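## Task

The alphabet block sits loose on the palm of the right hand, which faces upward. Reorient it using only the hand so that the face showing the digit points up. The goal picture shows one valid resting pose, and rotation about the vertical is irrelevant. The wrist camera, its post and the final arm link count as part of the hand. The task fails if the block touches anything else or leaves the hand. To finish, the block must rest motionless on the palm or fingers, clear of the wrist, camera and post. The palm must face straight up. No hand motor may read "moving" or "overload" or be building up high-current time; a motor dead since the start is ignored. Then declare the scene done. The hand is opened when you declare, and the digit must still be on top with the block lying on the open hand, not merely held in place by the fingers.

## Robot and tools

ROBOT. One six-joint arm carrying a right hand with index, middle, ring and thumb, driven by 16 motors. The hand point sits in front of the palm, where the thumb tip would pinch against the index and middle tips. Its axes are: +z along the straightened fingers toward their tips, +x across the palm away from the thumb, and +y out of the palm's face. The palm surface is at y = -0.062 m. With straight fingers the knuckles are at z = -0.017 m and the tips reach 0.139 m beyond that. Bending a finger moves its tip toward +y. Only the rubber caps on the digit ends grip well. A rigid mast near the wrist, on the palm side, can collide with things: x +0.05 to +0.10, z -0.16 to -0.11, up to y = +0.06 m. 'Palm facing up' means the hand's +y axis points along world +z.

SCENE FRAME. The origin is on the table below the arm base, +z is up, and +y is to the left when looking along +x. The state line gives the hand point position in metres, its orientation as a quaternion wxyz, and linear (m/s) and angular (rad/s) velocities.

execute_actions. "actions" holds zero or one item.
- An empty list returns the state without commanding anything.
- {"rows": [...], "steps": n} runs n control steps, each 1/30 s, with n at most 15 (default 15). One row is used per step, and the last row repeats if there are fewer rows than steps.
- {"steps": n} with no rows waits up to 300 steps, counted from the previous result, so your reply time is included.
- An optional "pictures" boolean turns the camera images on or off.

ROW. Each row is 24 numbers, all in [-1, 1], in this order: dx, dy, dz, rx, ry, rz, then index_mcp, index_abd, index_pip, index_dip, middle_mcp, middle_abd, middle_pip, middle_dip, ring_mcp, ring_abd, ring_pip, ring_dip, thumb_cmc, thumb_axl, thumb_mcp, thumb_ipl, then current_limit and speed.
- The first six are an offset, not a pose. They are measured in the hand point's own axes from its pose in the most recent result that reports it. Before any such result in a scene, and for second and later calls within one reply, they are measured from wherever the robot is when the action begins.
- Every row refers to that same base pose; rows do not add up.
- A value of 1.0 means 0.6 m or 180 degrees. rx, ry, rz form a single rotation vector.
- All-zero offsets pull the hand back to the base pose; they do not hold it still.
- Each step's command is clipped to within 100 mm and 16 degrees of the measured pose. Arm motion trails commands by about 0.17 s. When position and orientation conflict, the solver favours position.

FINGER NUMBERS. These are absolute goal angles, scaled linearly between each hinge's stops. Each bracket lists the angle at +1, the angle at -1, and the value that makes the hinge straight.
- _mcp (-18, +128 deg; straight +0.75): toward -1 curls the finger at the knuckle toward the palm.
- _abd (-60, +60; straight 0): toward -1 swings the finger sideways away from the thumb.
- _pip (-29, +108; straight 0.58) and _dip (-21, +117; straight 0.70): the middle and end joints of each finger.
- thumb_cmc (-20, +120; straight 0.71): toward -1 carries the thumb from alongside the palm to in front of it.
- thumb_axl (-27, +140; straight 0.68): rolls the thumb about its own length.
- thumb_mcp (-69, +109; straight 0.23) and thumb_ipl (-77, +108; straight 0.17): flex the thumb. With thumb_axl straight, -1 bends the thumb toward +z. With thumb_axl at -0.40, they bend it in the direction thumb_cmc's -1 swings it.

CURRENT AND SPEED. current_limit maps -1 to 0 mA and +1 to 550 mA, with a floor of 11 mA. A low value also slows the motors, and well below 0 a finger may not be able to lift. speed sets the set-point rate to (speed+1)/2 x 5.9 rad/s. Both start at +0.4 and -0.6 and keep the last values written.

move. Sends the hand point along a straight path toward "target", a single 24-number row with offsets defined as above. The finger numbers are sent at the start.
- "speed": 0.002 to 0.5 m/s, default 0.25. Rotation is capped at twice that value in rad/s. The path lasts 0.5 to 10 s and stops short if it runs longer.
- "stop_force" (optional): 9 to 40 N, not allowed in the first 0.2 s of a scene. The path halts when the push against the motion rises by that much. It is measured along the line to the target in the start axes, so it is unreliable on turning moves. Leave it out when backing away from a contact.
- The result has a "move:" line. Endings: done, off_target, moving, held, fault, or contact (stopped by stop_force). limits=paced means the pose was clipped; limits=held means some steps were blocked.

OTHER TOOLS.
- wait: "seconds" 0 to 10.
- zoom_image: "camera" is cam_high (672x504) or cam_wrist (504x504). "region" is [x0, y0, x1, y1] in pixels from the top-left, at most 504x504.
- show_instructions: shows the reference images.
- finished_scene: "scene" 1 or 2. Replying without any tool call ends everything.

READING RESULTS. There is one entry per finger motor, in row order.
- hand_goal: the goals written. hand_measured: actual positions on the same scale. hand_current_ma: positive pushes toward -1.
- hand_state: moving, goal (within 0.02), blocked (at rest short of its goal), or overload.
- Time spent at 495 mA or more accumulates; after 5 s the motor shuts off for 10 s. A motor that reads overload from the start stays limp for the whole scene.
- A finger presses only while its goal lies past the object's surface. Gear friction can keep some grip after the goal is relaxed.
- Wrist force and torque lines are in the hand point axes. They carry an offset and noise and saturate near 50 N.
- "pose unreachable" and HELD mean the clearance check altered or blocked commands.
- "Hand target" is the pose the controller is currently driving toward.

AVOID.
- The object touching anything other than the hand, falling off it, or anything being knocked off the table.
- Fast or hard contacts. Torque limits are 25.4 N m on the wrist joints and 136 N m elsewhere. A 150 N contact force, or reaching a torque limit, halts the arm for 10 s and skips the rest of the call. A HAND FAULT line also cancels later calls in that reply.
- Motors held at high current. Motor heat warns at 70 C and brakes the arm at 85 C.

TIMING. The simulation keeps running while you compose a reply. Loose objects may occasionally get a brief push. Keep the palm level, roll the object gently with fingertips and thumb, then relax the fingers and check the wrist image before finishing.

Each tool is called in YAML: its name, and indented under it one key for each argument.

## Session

execute_actions:
  actions: []

zoom_image:
  camera: "cam_high"
  region: [150, 150, 400, 350]

Scene clock: 0.00 s of 4800.00 s.
end_effector_position=(+0.6029, +0.1026, +0.4855) hand_goal=(+0.046, +0.000, -0.008, +0.280, +0.046, +0.000, -0.008, +0.280, +0.046, +0.000, -0.008, +0.280, -0.104, +0.266, +0.032, -0.018) hand_measured=(+0.060, +0.000, -0.006, +0.282, +0.060, +0.000, -0.006, +0.282, +0.060, +0.000, -0.006, +0.282, -0.094, +0.270, +0.034, -0.016) hand_current_ma=(+77, +0, +12, +12, +77, +0, +12, +12, +77, +0, +12, +12, +64, +27, +12, +12) hand_state=(goal, goal, goal, goal, goal, goal, goal, goal, goal, goal, goal, goal, goal, goal, goal, goal) hand_current_limit=0.40 hand_speed=-0.60 end_effector_quat_wxyz=(+0.488, +0.445, +0.529, +0.533) end_effector_velocity=(-0.000, +0.001, +0.000) end_effector_angular_velocity=(-0.000, -0.001, +0.002)
Joint positions: [-0.133 -1.173  2.184 -4.182 -1.339 -0.041]
Joint velocities: [ 0.001  0.     0.    -0.001  0.    -0.   ]
Motor temperatures (°C, as the motors report them): [26 29 28 31 36 39]
Wrist force (N, on the end effector, along its own x y z axes, offset not removed): no reading
Wrist torque (N m, same axes, about the end effector's origin, offset not removed): no reading
Hand target: +0.603, +0.103, +0.486; +0.488, +0.445, +0.529, +0.533
camera_calibration (this result's frames):
cam_wrist: T_world_to_cam=[[0.0771918, -0.738168, 0.670186, -0.262498], [-0.619015, -0.562425, -0.548178, 0.654876], [0.781577, -0.37254, -0.500352, -0.0626926], [0, 0, 0, 1]] pos_world=[0.47464, 0.151195, 0.503543]

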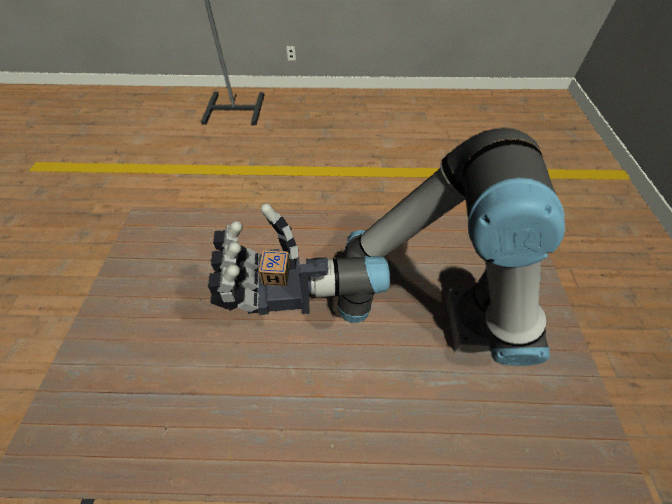

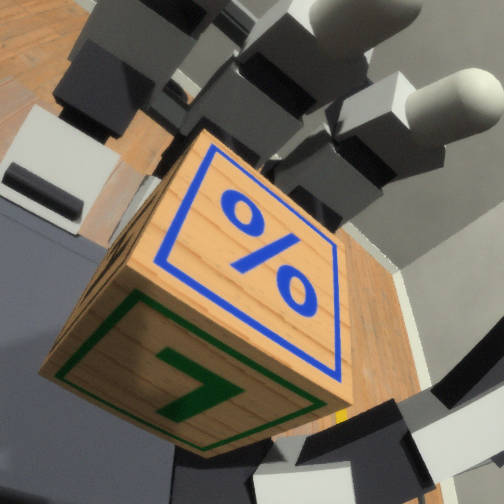

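Region (150, 150, 400, 350) of cam_high's 672x504 image, scaled by 2.016, with more detail than that image has; it fills the top 403 rows of this view, and the rest is white.

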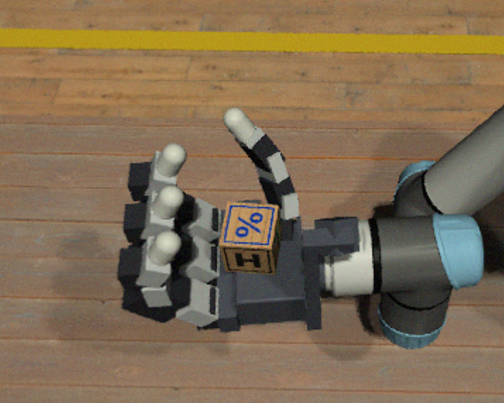

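show_instructions:

Reference images for this scene: goal picture from the wrist camera place.

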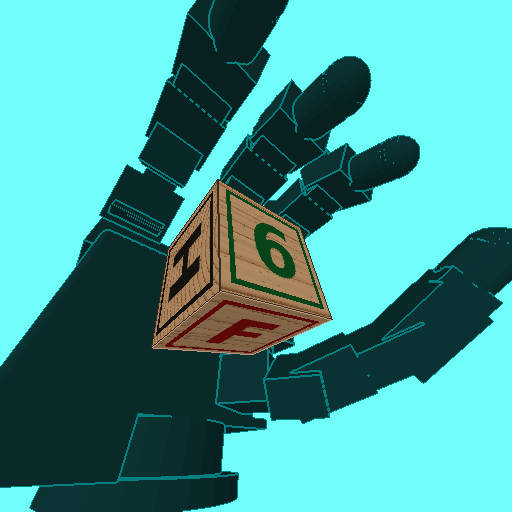

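move:
  target: [0,0,0,0.17,0,0.01,0.72,0,-0.3,0,0.72,0,-0.3,0,0.72,0,-0.3,0,-0.1,0.27,0.03,0,0.4,-0.3]
  speed: 0.12

move:
  target: [0,0,0,0,0,0,-0.2,0,-0.6,0,-0.2,0,-0.6,0,-0.2,0,-0.6,0,-0.4,0.27,0.03,0,0.4,-0.5]

Scene clock: 11.80 s of 4800.00 s.
end_effector_position=(+0.6026, +0.1026, +0.4853) hand_goal=(+0.720, +0.000, -0.300, +0.000, +0.720, +0.000, -0.300, +0.000, +0.720, +0.000, -0.300, +0.000, -0.100, +0.270, +0.030, +0.000) hand_measured=(+0.728, +0.000, -0.296, +0.002, +0.732, +0.000, -0.294, +0.002, +0.728, +0.000, -0.296, +0.002, -0.094, +0.270, +0.030, -0.002) hand_current_ma=(+45, +0, +16, +12, +64, -1, +30, +13, +45, +0, +17, +12, +40, +2, -2, -20) hand_state=(goal, goal, goal, goal, goal, goal, goal, goal, goal, goal, goal, goal, goal, goal, goal, goal) hand_current_limit=0.40 hand_speed=-0.30 end_effector_quat_wxyz=(+0.345, +0.566, +0.644, +0.382) end_effector_velocity=(+0.000, -0.001, -0.000) end_effector_angular_velocity=(+0.001, +0.008, -0.003)
Joint positions: [-0.124 -1.609  2.217 -3.236 -1.392 -0.119]
Joint velocities: [-0.002 -0.004 -0.003  0.015 -0.001  0.001]
Motor temperatures (°C, as the motors report them): [26 29 28 31 36 39]
Wrist force (N, on the end effector, along its own x y z axes, offset not removed): [1.5 1.1 -1.3]
Wrist torque (N m, same axes, about the end effector's origin, offset not removed): [0.40 -0.21 -0.02]
Hand target: +0.603, +0.103, +0.485; +0.345, +0.566, +0.644, +0.382
Off the commanded pose: 0.000 m, 0 deg.
move: done
camera_calibration (this result's frames):
cam_wrist: T_world_to_cam=[[0.398792, -0.720264, 0.567613, -0.408181], [-0.817826, -0.559358, -0.135203, 0.573673], [0.41488, -0.41029, -0.812118, 0.313599], [0, 0, 0, 1]] pos_world=[0.501838, 0.155557, 0.56393]

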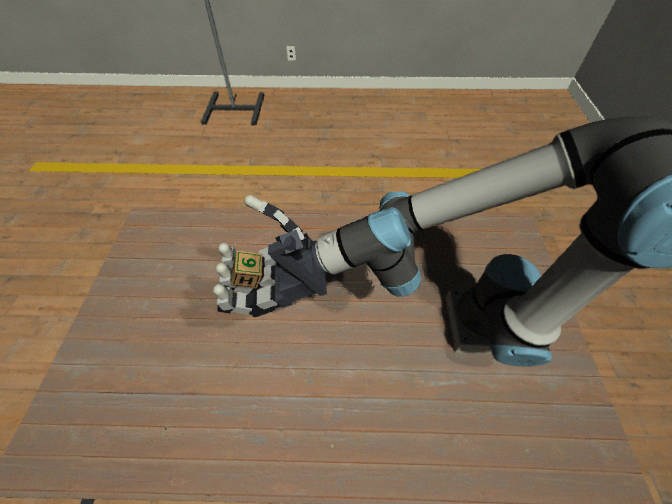

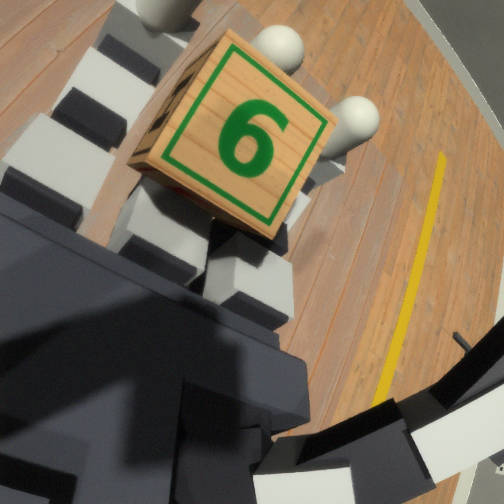

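Scene clock: 13.10 s of 4800.00 s.
end_effector_position=(+0.6026, +0.1026, +0.4853) hand_goal=(-0.200, +0.000, -0.600, +0.000, -0.200, +0.000, -0.600, +0.000, -0.200, +0.000, -0.600, +0.000, -0.400, +0.270, +0.030, +0.000) hand_measured=(-0.138, +0.000, -0.596, +0.002, +0.020, +0.000, -0.322, +0.018, -0.186, +0.000, -0.600, +0.002, -0.396, +0.270, +0.032, -0.002) hand_current_ma=(+344, +0, +24, +8, +385, -1, +385, +98, +77, +0, +5, +11, +24, +6, +14, -20) hand_state=(blocked, goal, goal, goal, blocked, goal, blocked, goal, goal, goal, goal, goal, goal, goal, goal, goal) hand_current_limit=0.40 hand_speed=-0.50 end_effector_quat_wxyz=(+0.345, +0.566, +0.644, +0.382) end_effector_velocity=(+0.000, +0.000, +0.000) end_effector_angular_velocity=(-0.000, -0.001, +0.000)
Joint positions: [-0.124 -1.609  2.217 -3.236 -1.392 -0.119]
Joint velocities: [ 0.     0.    -0.001  0.    -0.    -0.   ]
Motor temperatures (°C, as the motors report them): [26 29 28 31 36 39]
Wrist force (N, on the end effector, along its own x y z axes, offset not removed): [-0.8 1.0 -3.5]
Wrist torque (N m, same axes, about the end effector's origin, offset not removed): [0.52 0.06 -0.18]
Hand target: +0.603, +0.103, +0.485; +0.345, +0.566, +0.644, +0.382
Off the commanded pose: 0.000 m, 0 deg.
move: done
camera_calibration (this result's frames):
cam_wrist: T_world_to_cam=[[0.398775, -0.720248, 0.567645, -0.408191], [-0.817832, -0.559351, -0.135191, 0.573668], [0.414884, -0.410328, -0.812097, 0.313593], [0, 0, 0, 1]] pos_world=[0.501836, 0.155559, 0.56393]

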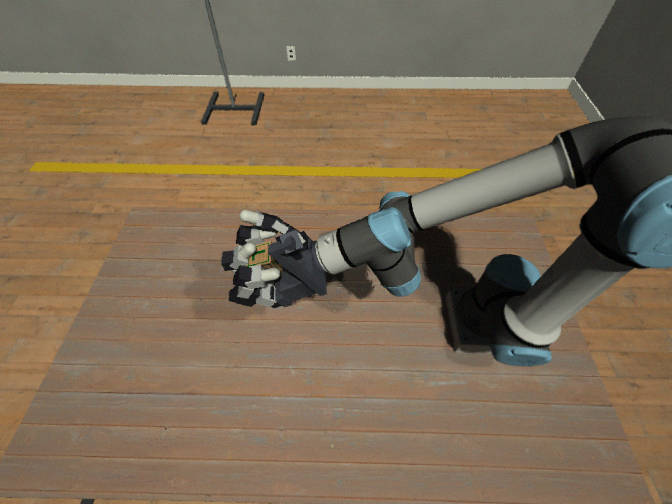

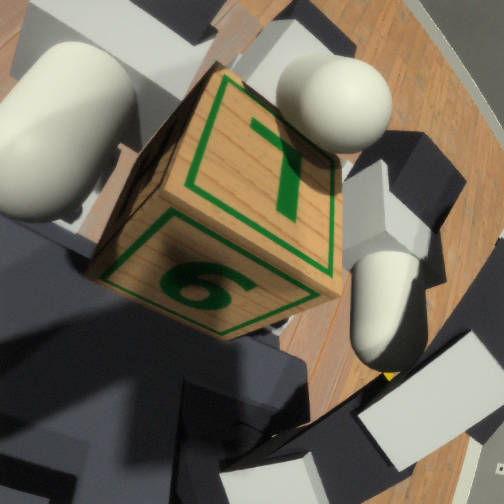

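It had tumbled forward; reverse while the middle finger keeps its grip.

move:
  target: [0,0,0,0.03,0,0,0.75,0,-0.3,0,0.8,0,-0.6,0,0.75,0,-0.3,0,-0.1,0.27,0.03,0,0.4,-0.6]
  speed: 0.1

Scene clock: 18.30 s of 4800.00 s.
end_effector_position=(+0.6026, +0.1026, +0.4853) hand_goal=(+0.750, +0.000, -0.300, +0.000, +0.800, +0.000, -0.600, +0.000, +0.750, +0.000, -0.300, +0.000, -0.100, +0.270, +0.030, +0.000) hand_measured=(+0.756, +0.000, -0.300, +0.000, +0.810, +0.000, -0.368, +0.022, +0.758, +0.000, -0.300, +0.002, -0.098, +0.270, +0.030, -0.002) hand_current_ma=(+39, +0, +1, +0, +53, -1, +385, +110, +39, +0, +1, +11, +11, +6, -6, -20) hand_state=(goal, goal, goal, goal, goal, goal, blocked, blocked, goal, goal, goal, goal, goal, goal, goal, goal) hand_current_limit=0.40 hand_speed=-0.60 end_effector_quat_wxyz=(+0.318, +0.582, +0.661, +0.351) end_effector_velocity=(+0.000, +0.000, -0.000) end_effector_angular_velocity=(-0.001, +0.000, +0.001)
Joint positions: [-0.12  -1.659  2.18  -3.054 -1.408 -0.133]
Joint velocities: [-0.    -0.    -0.     0.001  0.    -0.002]
Motor temperatures (°C, as the motors report them): [26 29 28 31 36 39]
Wrist force (N, on the end effector, along its own x y z axes, offset not removed): [0.3 0.8 -3.3]
Wrist torque (N m, same axes, about the end effector's origin, offset not removed): [0.62 -0.10 -0.10]
Hand target: +0.603, +0.103, +0.485; +0.318, +0.582, +0.661, +0.351
Off the commanded pose: 0.000 m, 0 deg.
move: done
camera_calibration (this result's frames):
cam_wrist: T_world_to_cam=[[0.449574, -0.71451, 0.536059, -0.424032], [-0.827261, -0.55942, -0.0518512, 0.538873], [0.33693, -0.42015, -0.842587, 0.376379], [0, 0, 0, 1]] pos_world=[0.509609, 0.156617, 0.572379]

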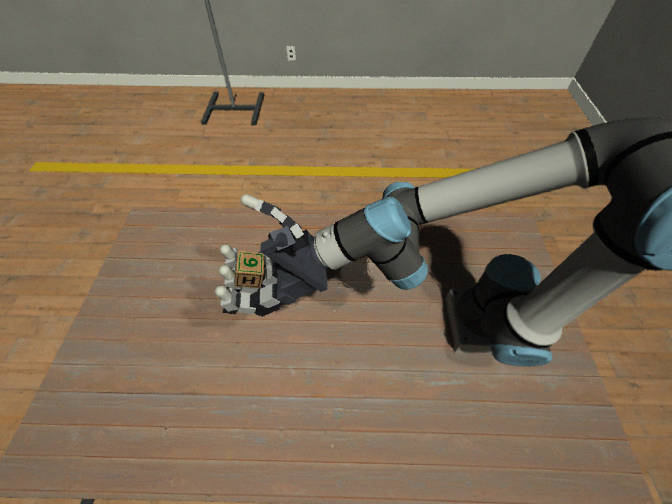

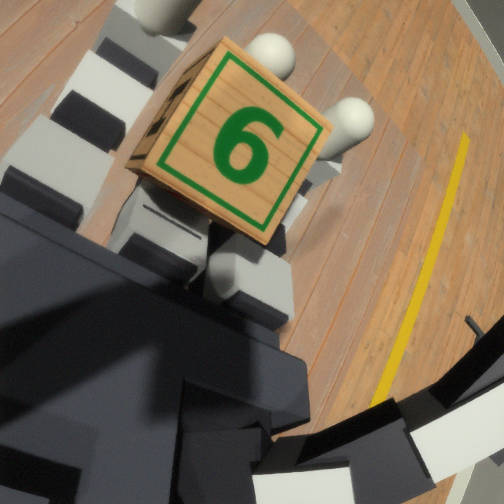

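move:
  target: [0,0,0,-0.07,0,0,0.75,0,0.3,-0.2,0.75,0,0.3,-0.2,0.75,0,0.3,-0.2,-0.1,0.27,0.03,0,0.4,-0.85]
  speed: 0.06

Scene clock: 23.10 s of 4800.00 s.
end_effector_position=(+0.6027, +0.1026, +0.4854) hand_goal=(+0.750, +0.000, +0.300, -0.200, +0.750, +0.000, +0.300, -0.200, +0.750, +0.000, +0.300, -0.200, -0.100, +0.270, +0.030, +0.000) hand_measured=(+0.758, +0.000, +0.300, -0.198, +0.776, +0.000, +0.302, -0.198, +0.758, +0.000, +0.300, -0.198, -0.098, +0.270, +0.030, -0.002) hand_current_ma=(+45, +0, +1, +16, +147, -1, +7, +15, +45, +0, +1, +16, +12, +6, -6, -20) hand_state=(goal, goal, goal, goal, blocked, goal, goal, goal, goal, goal, goal, goal, goal, goal, goal, goal) hand_current_limit=0.40 hand_speed=-0.85 end_effector_quat_wxyz=(+0.380, +0.544, +0.618, +0.422) end_effector_velocity=(+0.000, -0.001, +0.000) end_effector_angular_velocity=(+0.001, -0.002, -0.001)
Joint positions: [-0.127 -1.522  2.247 -3.479 -1.376 -0.097]
Joint velocities: [-0.001  0.001 -0.    -0.004  0.001  0.001]
Motor temperatures (°C, as the motors report them): [26 29 28 31 36 39]
Wrist force (N, on the end effector, along its own x y z axes, offset not removed): [0.8 1.2 -3.0]
Wrist torque (N m, same axes, about the end effector's origin, offset not removed): [0.41 -0.16 0.01]
Hand target: +0.603, +0.103, +0.485; +0.380, +0.544, +0.618, +0.422
Off the commanded pose: 0.000 m, 0 deg.
move: done
camera_calibration (this result's frames):
cam_wrist: T_world_to_cam=[[0.326983, -0.728488, 0.601987, -0.380793], [-0.793275, -0.557785, -0.244112, 0.611623], [0.513612, -0.39772, -0.760277, 0.227648], [0, 0, 0, 1]] pos_world=[0.492775, 0.154291, 0.551612]

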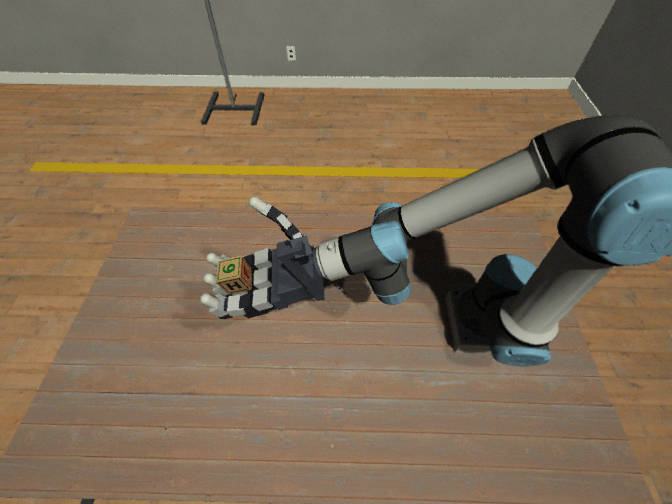

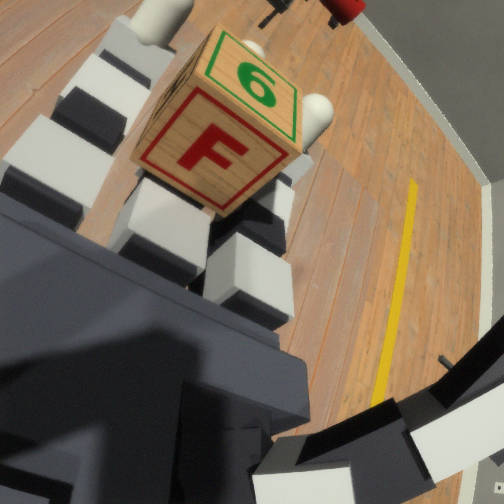

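move:
  target: [0,0,0,-0.116,0,0.004,0.75,0,0.55,0.4,0.75,0,0.55,0.4,0.75,0,0.55,0.4,-0.1,0.27,0.03,0,0.4,-0.9]
  speed: 0.08

zoom_image:
  camera: "cam_high"
  region: [150, 190, 350, 340]

Scene clock: 29.77 s of 4800.00 s.
end_effector_position=(+0.6029, +0.1026, +0.4855) hand_goal=(+0.750, +0.000, +0.550, +0.400, +0.750, +0.000, +0.550, +0.400, +0.750, +0.000, +0.550, +0.400, -0.100, +0.270, +0.030, +0.000) hand_measured=(+0.760, +0.000, +0.550, +0.398, +0.776, +0.000, +0.552, +0.398, +0.760, +0.000, +0.550, +0.398, -0.098, +0.270, +0.030, -0.002) hand_current_ma=(+51, +0, +3, -11, +147, -1, +8, -11, +52, +0, +3, -11, +15, +6, -6, -20) hand_state=(goal, goal, goal, goal, blocked, goal, goal, goal, goal, goal, goal, goal, goal, goal, goal, goal) hand_current_limit=0.40 hand_speed=-0.90 end_effector_quat_wxyz=(+0.470, +0.469, +0.528, +0.529) end_effector_velocity=(-0.000, +0.001, -0.000) end_effector_angular_velocity=(+0.000, -0.003, +0.001)
Joint positions: [-0.119 -1.211  2.199 -4.115 -1.364 -0.008]
Joint velocities: [ 0.002  0.003 -0.001 -0.005 -0.001  0.001]
Motor temperatures (°C, as the motors report them): [26 29 28 31 36 39]
Wrist force (N, on the end effector, along its own x y z axes, offset not removed): [-2.0 1.1 -0.8]
Wrist torque (N m, same axes, about the end effector's origin, offset not removed): [0.26 0.29 -0.42]
Hand target: +0.603, +0.103, +0.486; +0.470, +0.469, +0.528, +0.529
Off the commanded pose: 0.000 m, 0 deg.
move: done
camera_calibration (this result's frames):
cam_wrist: T_world_to_cam=[[0.101335, -0.763151, 0.638226, -0.258949], [-0.650843, -0.53605, -0.537637, 0.666199], [0.752419, -0.360904, -0.551012, -0.0216833], [0, 0, 0, 1]] pos_world=[0.476147, 0.151673, 0.511494]

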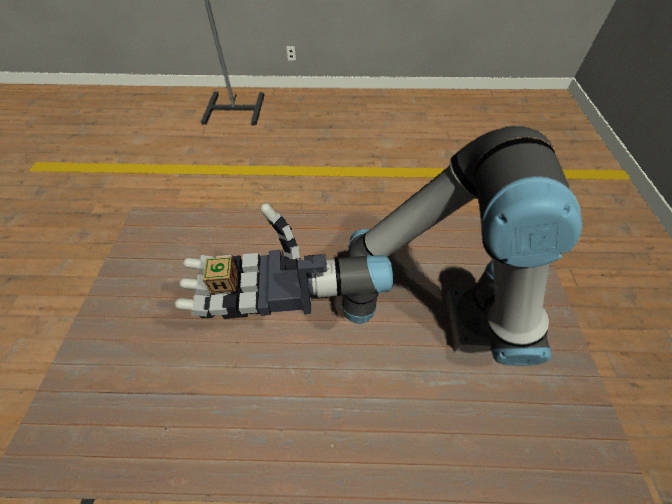

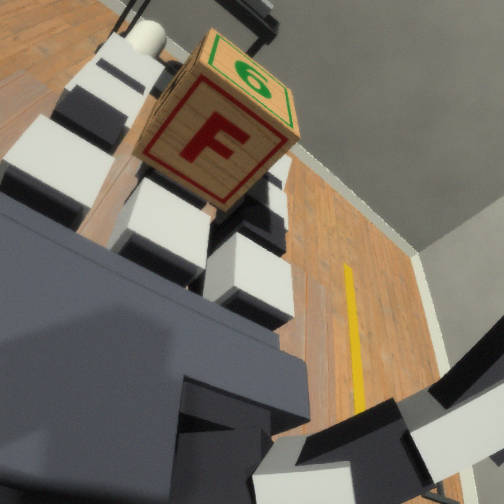

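Region (150, 190, 350, 340) of cam_high's 672x504 image, scaled by 2.520, with more detail than that image has; it fills the top 378 rows of this view, and the rest is white.

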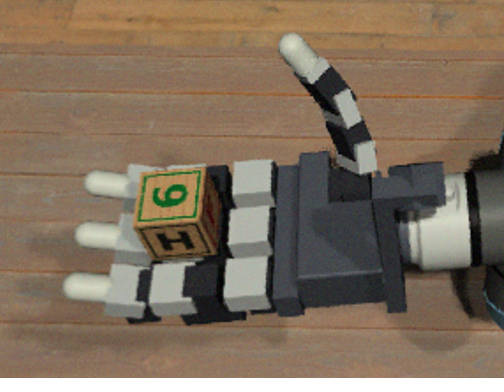

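finished_scene:
  scene: 2

The scene is finished: the task was done.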